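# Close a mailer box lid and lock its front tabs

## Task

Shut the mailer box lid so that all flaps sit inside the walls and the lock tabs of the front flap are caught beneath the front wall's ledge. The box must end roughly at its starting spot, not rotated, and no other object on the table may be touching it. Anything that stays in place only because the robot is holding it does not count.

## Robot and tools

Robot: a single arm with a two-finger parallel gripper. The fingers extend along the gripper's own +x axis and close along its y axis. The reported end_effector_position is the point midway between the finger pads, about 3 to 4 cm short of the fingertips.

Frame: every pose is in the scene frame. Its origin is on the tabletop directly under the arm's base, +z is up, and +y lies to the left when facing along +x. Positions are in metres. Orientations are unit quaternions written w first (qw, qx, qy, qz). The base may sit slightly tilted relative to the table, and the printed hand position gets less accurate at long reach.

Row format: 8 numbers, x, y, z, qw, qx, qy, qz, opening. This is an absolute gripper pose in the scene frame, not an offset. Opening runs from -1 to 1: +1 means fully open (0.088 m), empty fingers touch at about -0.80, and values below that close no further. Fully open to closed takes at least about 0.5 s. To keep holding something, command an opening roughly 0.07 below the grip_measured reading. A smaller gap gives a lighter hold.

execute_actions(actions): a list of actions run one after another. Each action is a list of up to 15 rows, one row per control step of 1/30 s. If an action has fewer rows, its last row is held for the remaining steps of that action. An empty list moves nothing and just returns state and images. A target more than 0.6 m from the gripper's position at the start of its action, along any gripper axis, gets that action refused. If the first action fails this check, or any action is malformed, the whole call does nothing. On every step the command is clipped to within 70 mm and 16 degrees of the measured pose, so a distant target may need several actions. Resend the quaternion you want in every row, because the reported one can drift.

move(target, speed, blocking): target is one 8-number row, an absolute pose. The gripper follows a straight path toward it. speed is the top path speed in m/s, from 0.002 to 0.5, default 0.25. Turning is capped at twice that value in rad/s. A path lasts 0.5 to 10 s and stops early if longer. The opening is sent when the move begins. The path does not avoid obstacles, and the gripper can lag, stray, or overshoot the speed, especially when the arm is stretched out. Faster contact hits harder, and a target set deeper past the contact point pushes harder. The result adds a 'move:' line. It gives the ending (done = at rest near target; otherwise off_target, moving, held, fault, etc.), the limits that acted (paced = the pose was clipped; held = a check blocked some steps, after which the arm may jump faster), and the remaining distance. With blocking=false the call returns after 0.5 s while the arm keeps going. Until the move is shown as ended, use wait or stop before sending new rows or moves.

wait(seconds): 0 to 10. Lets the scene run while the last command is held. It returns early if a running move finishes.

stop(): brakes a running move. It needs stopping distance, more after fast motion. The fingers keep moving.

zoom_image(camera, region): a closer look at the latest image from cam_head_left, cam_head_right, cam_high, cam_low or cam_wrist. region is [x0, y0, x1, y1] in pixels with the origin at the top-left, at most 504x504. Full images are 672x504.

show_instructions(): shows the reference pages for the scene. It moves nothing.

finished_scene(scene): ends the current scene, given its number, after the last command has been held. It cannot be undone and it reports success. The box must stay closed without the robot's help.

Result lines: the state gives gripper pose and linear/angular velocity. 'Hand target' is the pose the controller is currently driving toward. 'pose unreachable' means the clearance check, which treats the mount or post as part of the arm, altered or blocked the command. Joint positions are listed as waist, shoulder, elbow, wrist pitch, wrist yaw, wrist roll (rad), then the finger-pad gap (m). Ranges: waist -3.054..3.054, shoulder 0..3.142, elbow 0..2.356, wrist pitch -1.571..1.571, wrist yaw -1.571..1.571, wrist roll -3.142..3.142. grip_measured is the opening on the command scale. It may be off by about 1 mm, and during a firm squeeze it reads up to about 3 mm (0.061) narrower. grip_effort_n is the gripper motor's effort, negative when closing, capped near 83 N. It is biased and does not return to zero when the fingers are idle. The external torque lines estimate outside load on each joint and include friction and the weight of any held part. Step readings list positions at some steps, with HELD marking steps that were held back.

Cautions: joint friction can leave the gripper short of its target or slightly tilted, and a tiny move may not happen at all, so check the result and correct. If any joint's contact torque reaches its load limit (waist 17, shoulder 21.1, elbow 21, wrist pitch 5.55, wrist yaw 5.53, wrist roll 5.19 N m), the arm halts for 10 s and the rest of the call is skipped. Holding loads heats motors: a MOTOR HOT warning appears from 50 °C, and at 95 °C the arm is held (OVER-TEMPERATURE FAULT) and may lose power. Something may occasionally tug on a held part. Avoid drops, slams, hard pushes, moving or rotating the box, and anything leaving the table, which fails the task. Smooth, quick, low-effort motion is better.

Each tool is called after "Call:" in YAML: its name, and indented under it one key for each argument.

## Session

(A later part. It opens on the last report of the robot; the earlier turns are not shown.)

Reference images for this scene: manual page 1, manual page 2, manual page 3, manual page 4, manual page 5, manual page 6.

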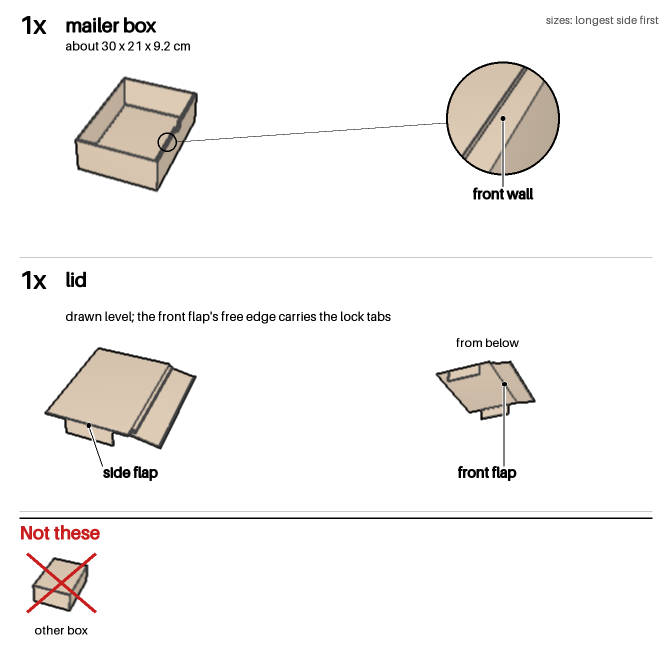

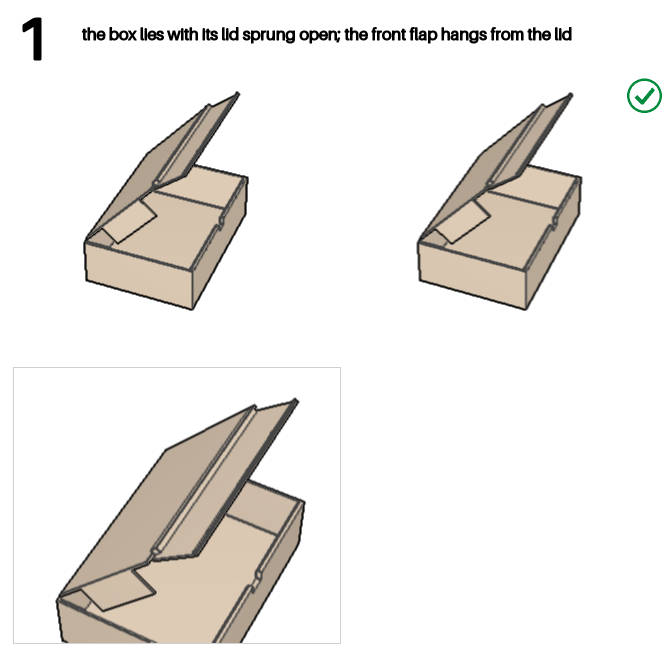

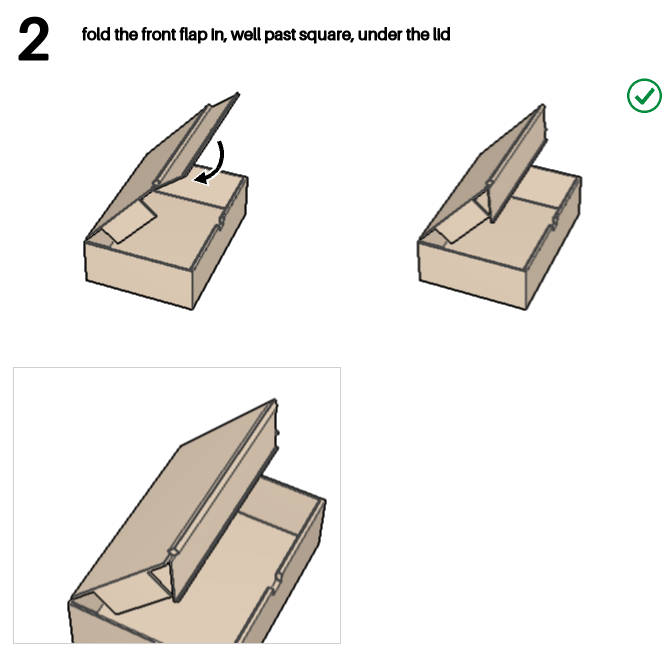

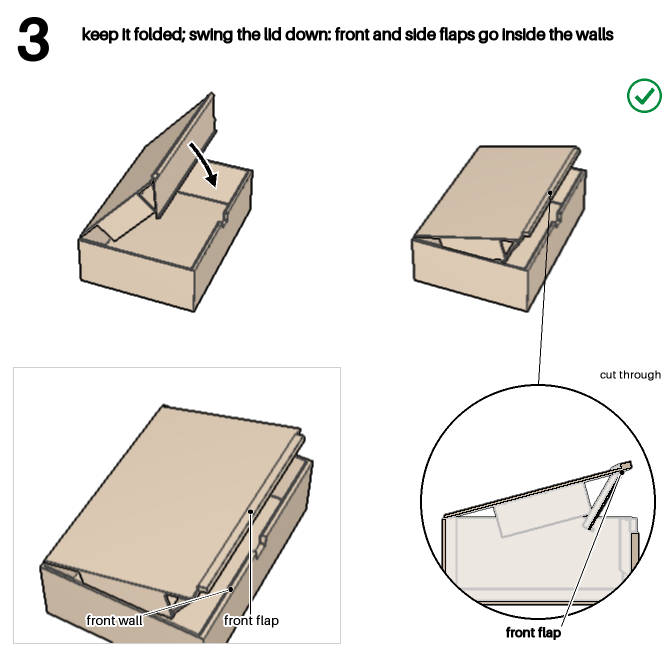

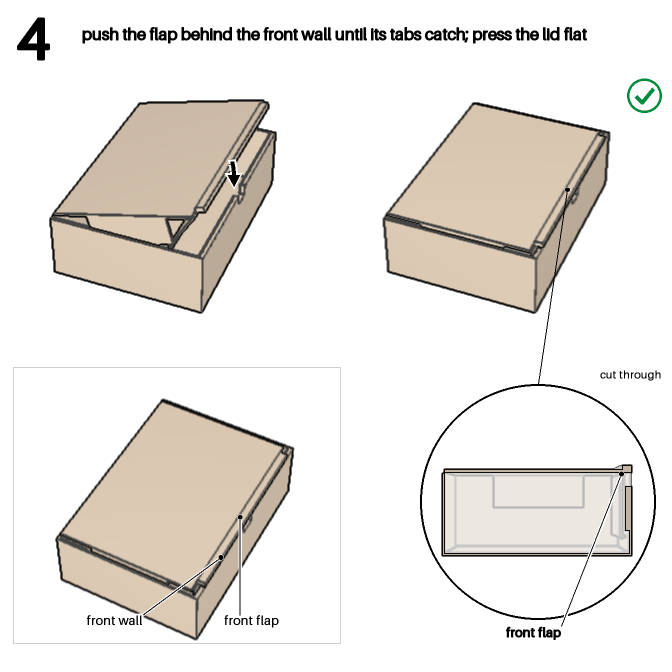

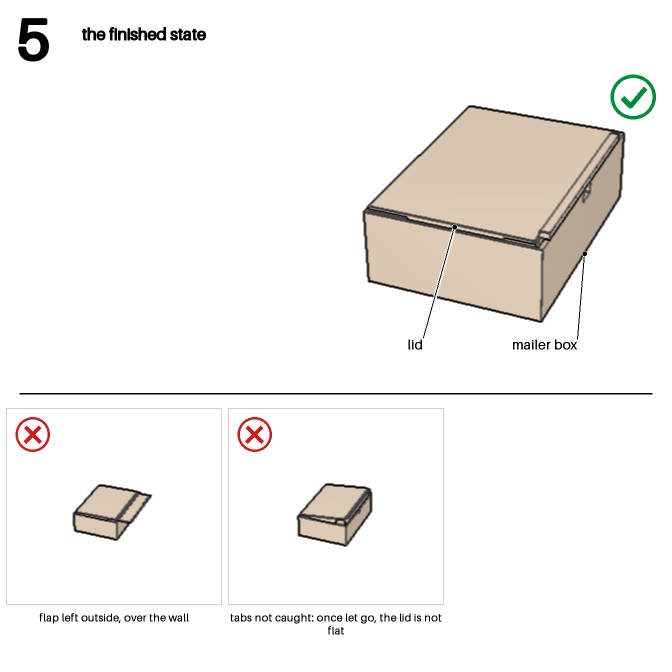

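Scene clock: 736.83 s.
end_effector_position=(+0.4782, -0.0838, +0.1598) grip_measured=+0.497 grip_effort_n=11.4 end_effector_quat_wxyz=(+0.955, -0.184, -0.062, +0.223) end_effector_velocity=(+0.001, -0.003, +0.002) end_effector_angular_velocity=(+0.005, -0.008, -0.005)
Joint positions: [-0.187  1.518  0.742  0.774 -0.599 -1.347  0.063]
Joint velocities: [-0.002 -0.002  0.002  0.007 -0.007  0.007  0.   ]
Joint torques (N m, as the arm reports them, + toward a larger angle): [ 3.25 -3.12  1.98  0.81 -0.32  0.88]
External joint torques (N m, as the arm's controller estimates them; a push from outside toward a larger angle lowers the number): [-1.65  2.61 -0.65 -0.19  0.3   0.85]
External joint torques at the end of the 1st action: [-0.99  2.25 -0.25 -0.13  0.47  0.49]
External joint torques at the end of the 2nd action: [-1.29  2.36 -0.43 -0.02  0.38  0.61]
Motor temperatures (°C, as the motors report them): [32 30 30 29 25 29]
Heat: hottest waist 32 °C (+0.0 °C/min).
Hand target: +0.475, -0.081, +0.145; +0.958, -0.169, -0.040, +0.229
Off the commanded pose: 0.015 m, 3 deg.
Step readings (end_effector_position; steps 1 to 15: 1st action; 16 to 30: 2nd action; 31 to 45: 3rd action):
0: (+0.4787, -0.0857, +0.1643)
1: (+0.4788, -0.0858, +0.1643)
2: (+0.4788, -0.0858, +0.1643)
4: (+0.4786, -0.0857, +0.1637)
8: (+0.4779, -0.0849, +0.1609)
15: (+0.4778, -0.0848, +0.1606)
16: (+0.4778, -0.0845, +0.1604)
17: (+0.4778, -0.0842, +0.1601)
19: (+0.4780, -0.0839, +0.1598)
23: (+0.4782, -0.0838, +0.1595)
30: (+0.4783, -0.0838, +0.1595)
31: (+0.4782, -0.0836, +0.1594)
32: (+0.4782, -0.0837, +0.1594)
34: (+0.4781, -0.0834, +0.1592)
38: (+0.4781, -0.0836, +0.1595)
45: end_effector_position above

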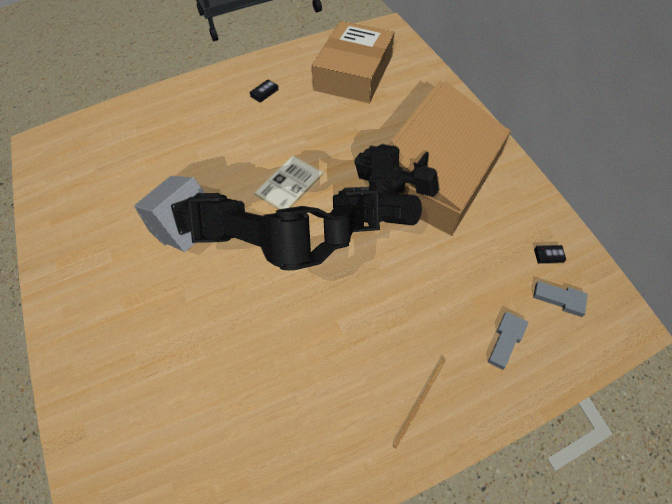

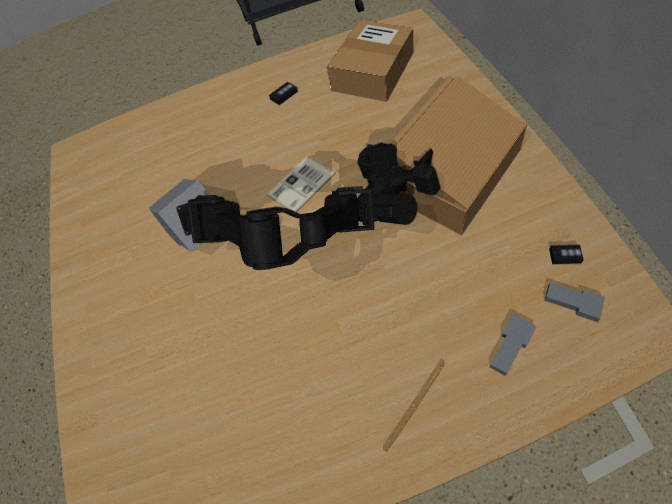

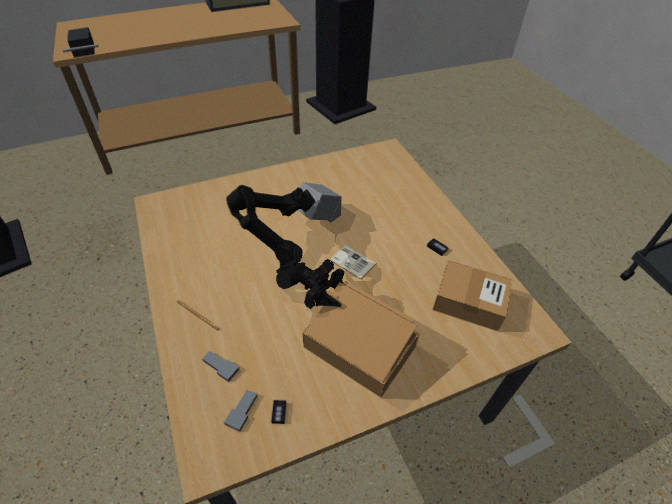

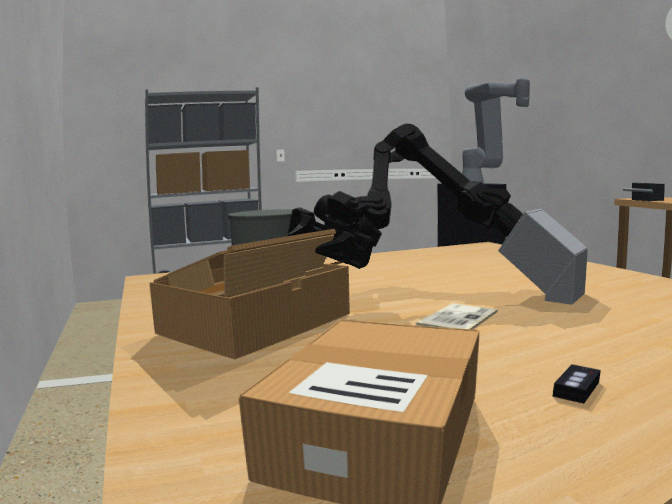

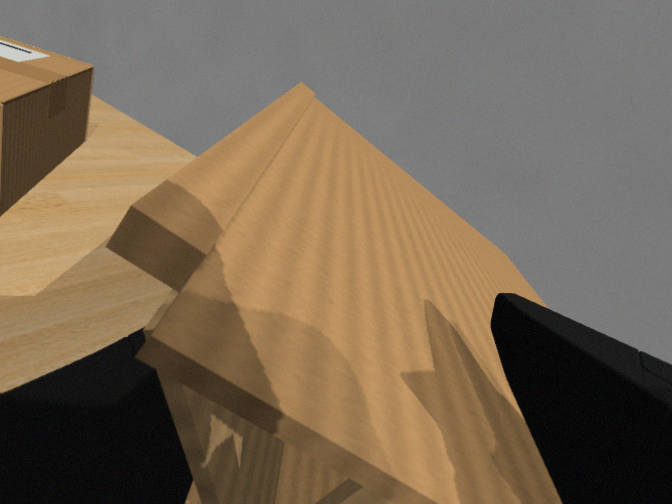

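Call:
execute_actions:
  actions:
    - [[0.474,-0.080,0.142,0.951,-0.202,-0.048,0.228,0.50]]
    - [[0.474,-0.079,0.137,0.944,-0.235,-0.056,0.226,0.50]]
    - [[0.474,-0.079,0.132,0.939,-0.252,-0.06,0.225,0.50]]

Call:
zoom_image:
  camera: "cam_low"
  region: [140,170,400,370]

Scene clock: 742.97 s.
end_effector_position=(+0.4758, -0.0774, +0.1537) grip_measured=+0.499 grip_effort_n=10.5 end_effector_quat_wxyz=(+0.939, -0.246, -0.090, +0.224) end_effector_velocity=(-0.004, +0.005, -0.001) end_effector_angular_velocity=(+0.005, -0.006, +0.023)
Joint positions: [-0.201  1.552  0.735  0.813 -0.643 -1.486  0.063]
Joint velocities: [-0.002  0.002 -0.007 -0.007 -0.022 -0.007 -0.   ]
Joint torques (N m, as the arm reports them, + toward a larger angle): [ 2.22 -2.46  2.13  1.07  0.33 -0.48]
External joint torques (N m, as the arm's controller estimates them; a push from outside toward a larger angle lowers the number): [-2.73  3.27 -0.24  0.09  0.95 -0.52]
External joint torques at the end of the 1st action: [-1.36  2.23 -0.43  0.03  0.14  0.23]
External joint torques at the end of the 2nd action: [-1.85  2.81 -0.47  0.13  0.6  -0.37]
Motor temperatures (°C, as the motors report them): [32 30 29 29 25 29]
Heat: hottest waist 32 °C (+0.0 °C/min).
Hand target: +0.473, -0.079, +0.133; +0.939, -0.252, -0.060, +0.225
Off the commanded pose: 0.022 m, 4 deg.
Step readings (end_effector_position; steps 1 to 15: 1st action; 16 to 30: 2nd action; 31 to 45: 3rd action):
0: (+0.4781, -0.0838, +0.1598)
1: (+0.4780, -0.0834, +0.1597)
2: (+0.4779, -0.0833, +0.1592)
4: (+0.4773, -0.0821, +0.1569)
8: (+0.4769, -0.0817, +0.1549)
15: (+0.4769, -0.0816, +0.1541)
16: (+0.4768, -0.0813, +0.1536)
17: (+0.4769, -0.0816, +0.1522)
19: (+0.4766, -0.0809, +0.1520)
23: (+0.4762, -0.0800, +0.1523)
30: (+0.4761, -0.0797, +0.1526)
31: (+0.4761, -0.0793, +0.1526)
32: (+0.4760, -0.0789, +0.1528)
34: (+0.4759, -0.0781, +0.1532)
38: (+0.4758, -0.0775, +0.1534)
45: end_effector_position above

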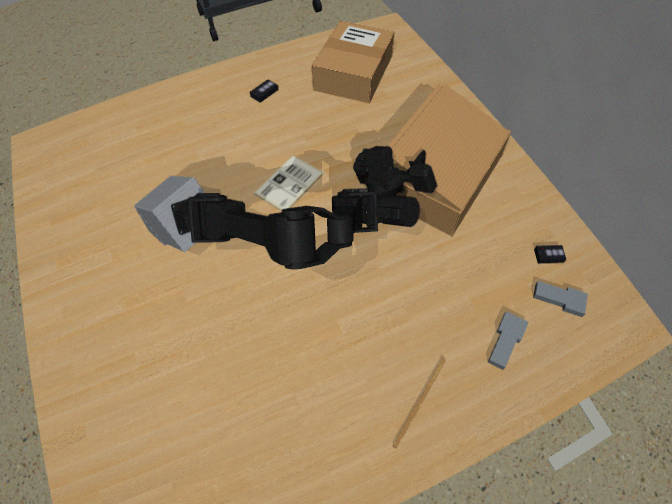

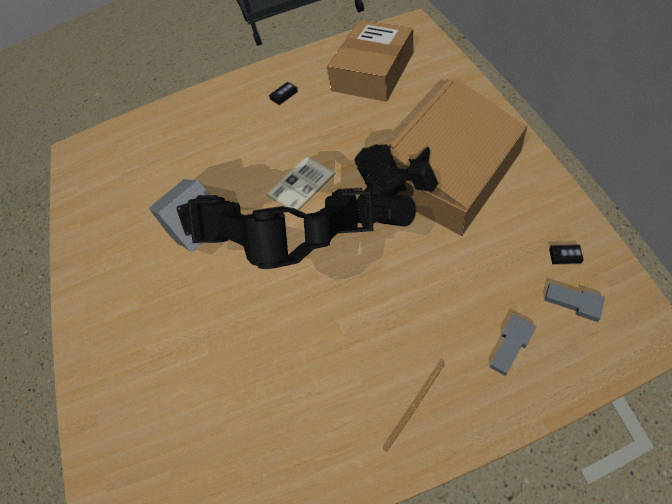

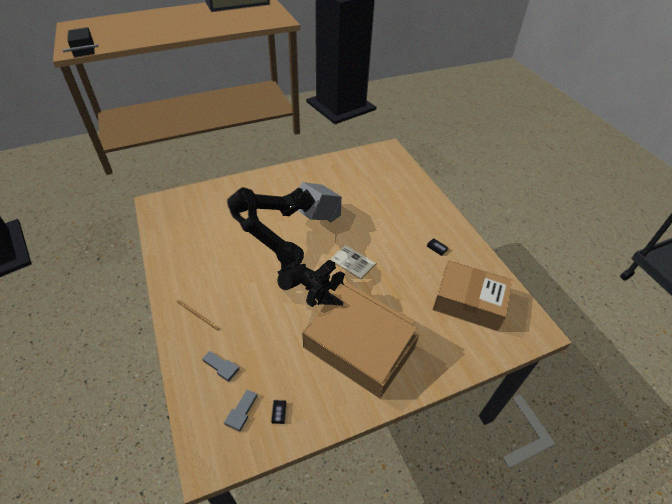

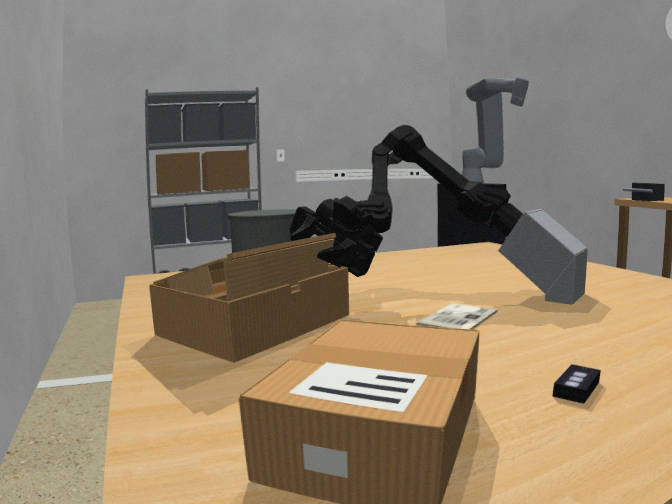

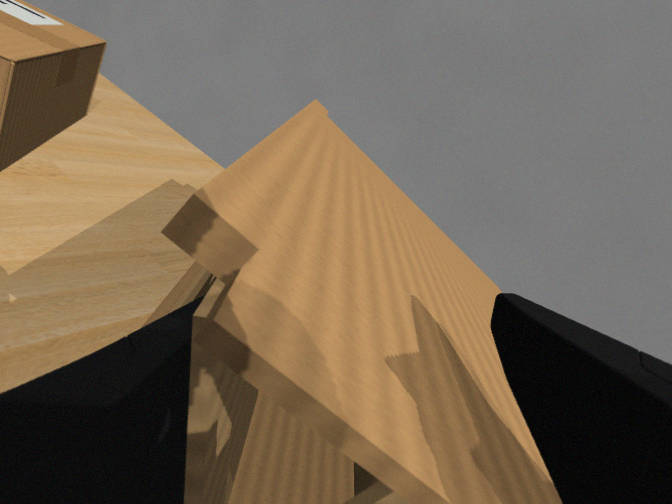

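Region (140, 170, 400, 370) of cam_low's 672x504 image, scaled by 1.938, with more detail than that image has; it fills the top 388 rows of this view, and the rest is white.

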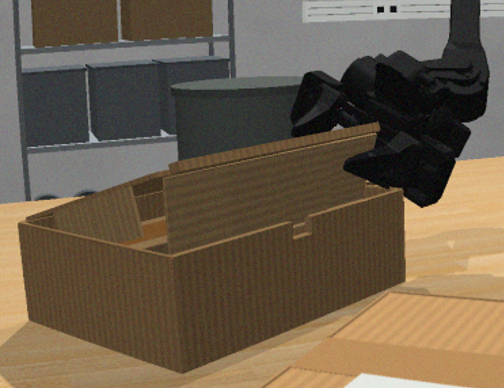

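Flap is inside. Roll positive on the rim, opening and moving forward.

Call:
execute_actions:
  actions:
    - [[0.474,-0.078,0.136,0.951,-0.202,-0.048,0.228,0.56]]
    - [[0.472,-0.075,0.136,0.960,-0.152,-0.036,0.230,0.68]]
    - [[0.470,-0.071,0.136,0.966,-0.11,-0.026,0.232,0.82]]
    - [[0.468,-0.067,0.136,0.969,-0.076,-0.018,0.232,0.95]]
    - [[0.465,-0.062,0.136,0.971,-0.05,-0.012,0.233,1]]

Scene clock: 749.20 s.
end_effector_position=(+0.4670, -0.0656, +0.1418) grip_measured=+0.995 grip_effort_n=17.9 end_effector_quat_wxyz=(+0.971, -0.055, -0.021, +0.230) end_effector_velocity=(-0.001, -0.000, -0.002) end_effector_angular_velocity=(+0.005, +0.015, -0.000)
Joint positions: [-0.191  1.574  0.678  0.879 -0.586 -1.084  0.088]
Joint velocities: [-0.002 -0.002 -0.002 -0.007  0.007  0.007  0.   ]
Joint torques (N m, as the arm reports them, + toward a larger angle): [ 5.   -3.63  1.72  1.14 -0.42  0.18]
External joint torques (N m, as the arm's controller estimates them; a push from outside toward a larger angle lowers the number): [ 0.05  1.82 -0.35  0.17  0.2   0.17]
External joint torques at the end of the 1st action: [-1.65  2.43 -0.5  -0.43  0.83  0.46]
External joint torques at the end of the 2nd action: [-1.29  2.17 -0.79  0.03  0.48  0.51]
External joint torques at the end of the 3rd action: [-1.42  2.51 -0.93 -0.48  0.71  1.03]
External joint torques at the end of the 4th action: [-0.79  2.33 -0.91 -0.13  0.37  0.49]
Motor temperatures (°C, as the motors report them): [32 30 29 29 25 28]
Heat: hottest waist 32 °C (+0.0 °C/min).
Hand target: +0.465, -0.062, +0.136; +0.971, -0.050, -0.012, +0.233
Off the commanded pose: 0.007 m, 1 deg.
Step readings (end_effector_position; steps 1 to 15: 1st action; 16 to 30: 2nd action; 31 to 45: 3rd action; 46 to 60: 4th action; 61 to 75: 5th action):
0: (+0.4758, -0.0773, +0.1537)
1: (+0.4759, -0.0774, +0.1537)
2: (+0.4761, -0.0779, +0.1531)
4: (+0.4764, -0.0784, +0.1524)
8: (+0.4765, -0.0786, +0.1521)
15: (+0.4766, -0.0787, +0.1519)
16: (+0.4763, -0.0783, +0.1515)
17: (+0.4761, -0.0783, +0.1505)
19: (+0.4755, -0.0774, +0.1493)
23: (+0.4750, -0.0768, +0.1486)
30: (+0.4748, -0.0766, +0.1482)
31: (+0.4746, -0.0765, +0.1482)
32: (+0.4744, -0.0761, +0.1486)
34: (+0.4743, -0.0753, +0.1502)
38: (+0.4741, -0.0749, +0.1512)
45: (+0.4740, -0.0746, +0.1519)
46: (+0.4738, -0.0743, +0.1523)
47: (+0.4735, -0.0735, +0.1526)
49: (+0.4730, -0.0729, +0.1523)
53: (+0.4724, -0.0719, +0.1497)
60: (+0.4718, -0.0713, +0.1480)
61: (+0.4715, -0.0711, +0.1477)
62: (+0.4710, -0.0708, +0.1472)
64: (+0.4695, -0.0690, +0.1450)
68: (+0.4671, -0.0655, +0.1418)
75: end_effector_position above

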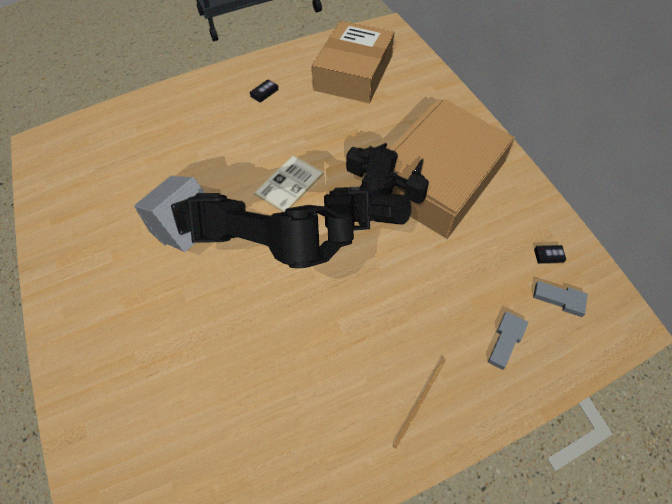

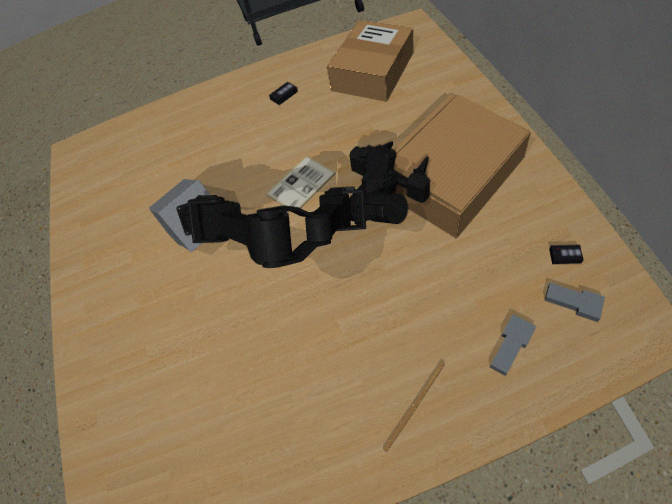

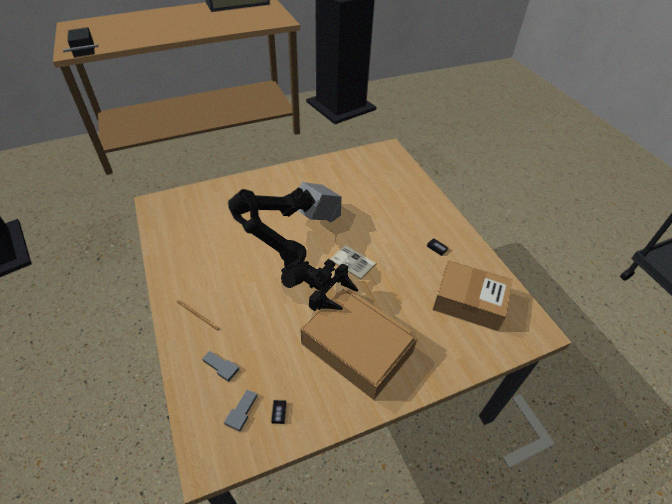

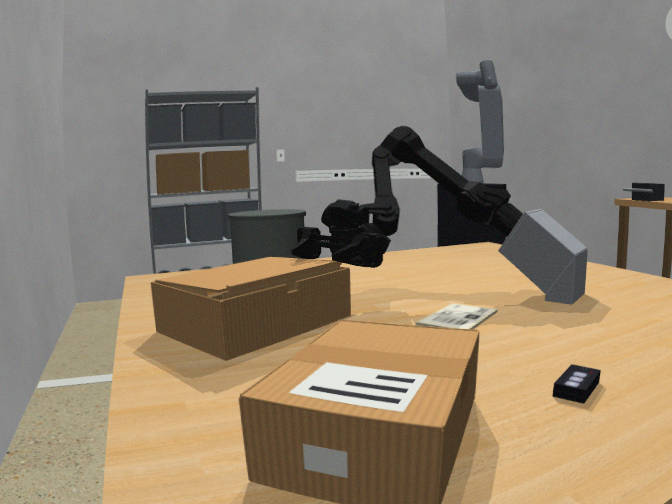

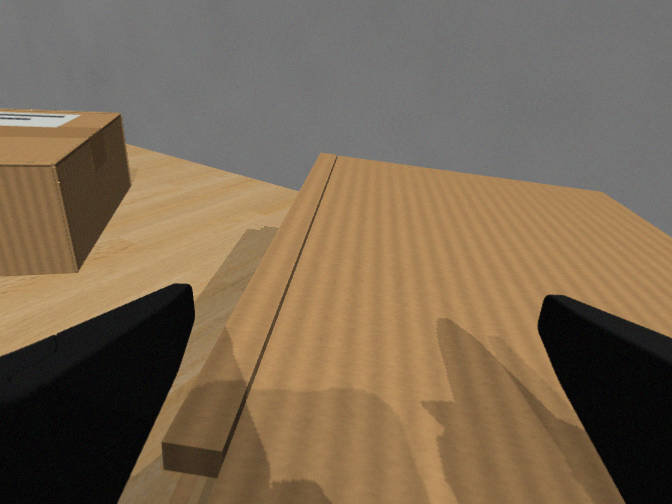

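Press, drag the near end back a little to fix yaw, lift.

Call:
execute_actions:
  actions:
    - [[0.465,-0.062,0.130,0.972,0,0,0.233,1]]
    - [[0.465,-0.062,0.122,0.971,0.04,0.01,0.233,1]]
    - [[0.471,-0.068,0.122,0.971,0.04,0.01,0.233,1]]
    - [[0.477,-0.074,0.124,0.971,0.04,0.01,0.233,1]]
    - [[0.475,-0.074,0.16,0.971,0.04,0.01,0.233,1]]
    - [[0.44,-0.07,0.20,0.971,0.04,0.01,0.233,1]]
    - [[0.40,-0.07,0.22,0.971,0.04,0.01,0.233,1]]

Scene clock: 756.53 s.
end_effector_position=(+0.4033, -0.0711, +0.2208) grip_measured=+0.996 grip_effort_n=17.4 end_effector_quat_wxyz=(+0.972, +0.038, +0.006, +0.232) end_effector_velocity=(-0.010, -0.001, +0.004) end_effector_angular_velocity=(-0.019, -0.008, +0.002)
Joint positions: [-0.017  1.09   0.464  0.603 -0.407 -0.89   0.088]
Joint velocities: [ 0.007 -0.061 -0.027 -0.037  0.007 -0.022 -0.   ]
Joint torques (N m, as the arm reports them, + toward a larger angle): [ 3.45 -3.45  3.11  0.81 -0.45  0.16]
External joint torques (N m, as the arm's controller estimates them; a push from outside toward a larger angle lowers the number): [ 0.3  -0.04 -0.32 -0.22  0.17  0.16]
External joint torques at the end of the 3rd action: [-2.74  3.78  0.07 -1.01  0.74  0.79]
External joint torques at the end of the 4th action: [-2.82  3.12  0.27 -0.96  0.71  0.7 ]
External joint torques at the end of the 5th action: [ 0.38 -0.02 -0.18 -0.18  0.21  0.15]
External joint torques at the end of the 6th action: [ 0.31 -0.06 -0.15 -0.19  0.2   0.15]
Motor temperatures (°C, as the motors report them): [32 31 29 29 25 28]
Heat: hottest waist 32 °C (+0.0 °C/min).
Hand target: +0.400, -0.070, +0.220; +0.972, +0.040, +0.010, +0.233
Off the commanded pose: 0.004 m, 1 deg.
Step readings (end_effector_position; steps 1 to 15: 1st action; 16 to 30: 2nd action; 31 to 45: 3rd action; 46 to 60: 4th action; 61 to 75: 5th action; 76 to 90: 6th action; 91 to 105: 7th action):
0: (+0.4671, -0.0656, +0.1418)
1: (+0.4671, -0.0654, +0.1414)
2: (+0.4672, -0.0657, +0.1405)
4: (+0.4671, -0.0656, +0.1390)
8: (+0.4673, -0.0659, +0.1403)
15: (+0.4674, -0.0660, +0.1409)
16: (+0.4675, -0.0659, +0.1411)
17: (+0.4676, -0.0659, +0.1417)
19: (+0.4680, -0.0661, +0.1428)
23: (+0.4684, -0.0664, +0.1440)
30: (+0.4686, -0.0666, +0.1445)
31: (+0.4691, -0.0671, +0.1448)
32: (+0.4700, -0.0676, +0.1450)
34: (+0.4716, -0.0686, +0.1453)
38: (+0.4729, -0.0694, +0.1453)
45: (+0.4734, -0.0697, +0.1453)
46: (+0.4739, -0.0698, +0.1454)
47: (+0.4748, -0.0702, +0.1454)
49: (+0.4769, -0.0718, +0.1457)
53: (+0.4784, -0.0728, +0.1458)
60: (+0.4791, -0.0731, +0.1459)
61: (+0.4793, -0.0741, +0.1473)
62: (+0.4789, -0.0742, +0.1475)
64: (+0.4776, -0.0743, +0.1498)
68: (+0.4768, -0.0737, +0.1562)
75: (+0.4768, -0.0741, +0.1596)
76: (+0.4743, -0.0749, +0.1612)
77: (+0.4680, -0.0722, +0.1652)
79: (+0.4568, -0.0682, +0.1809)
83: (+0.4485, -0.0712, +0.1971)
90: (+0.4429, -0.0702, +0.1995)
91: (+0.4398, -0.0709, +0.2007)
92: (+0.4332, -0.0696, +0.2028)
94: (+0.4202, -0.0679, +0.2110)
98: (+0.4092, -0.0705, +0.2187)
105: end_effector_position above

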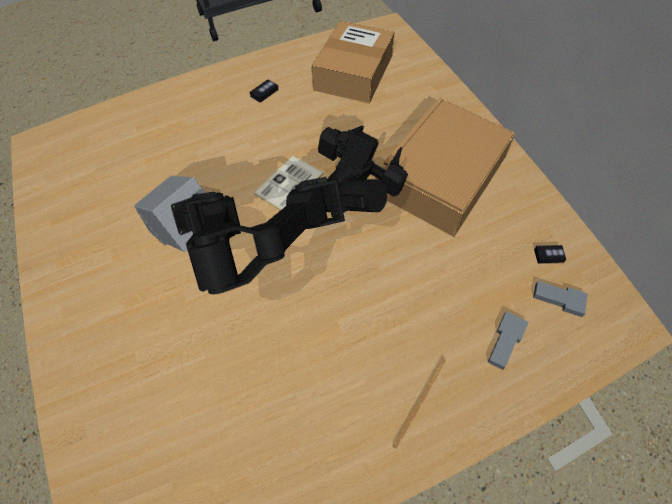

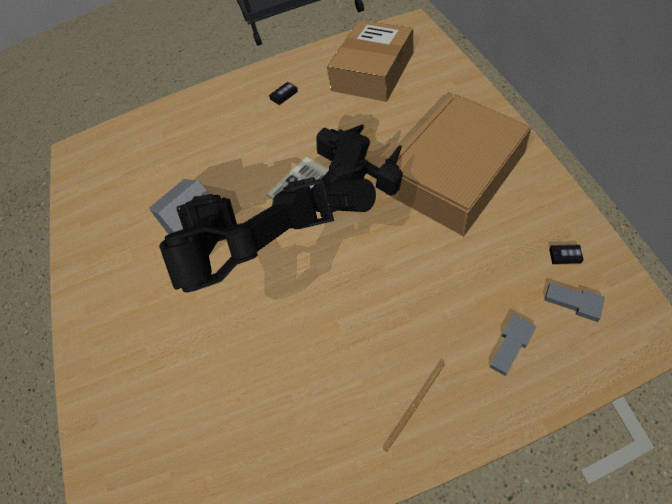

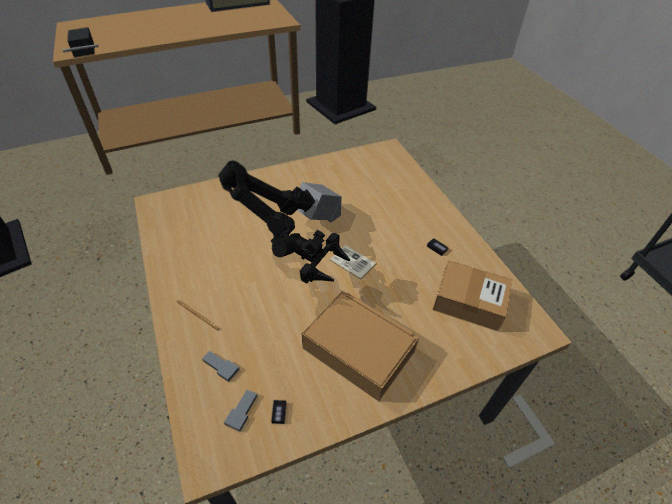

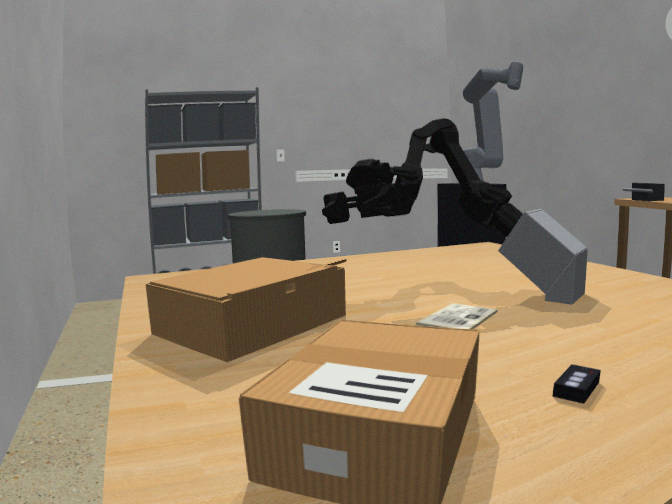

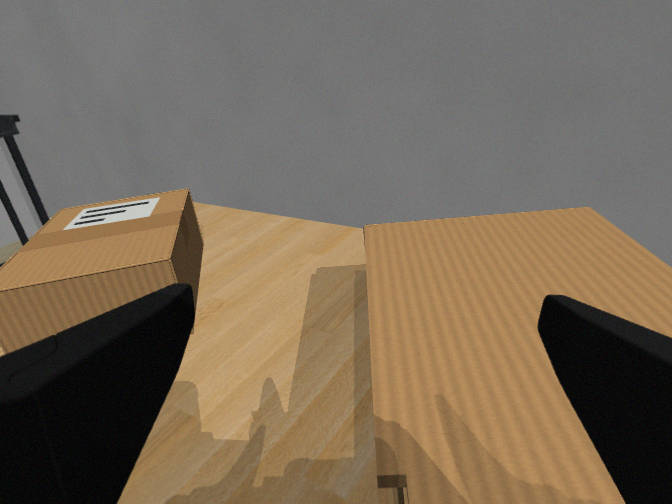

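Call:
finished_scene:
  scene: 2

The scene is finished: the task was done.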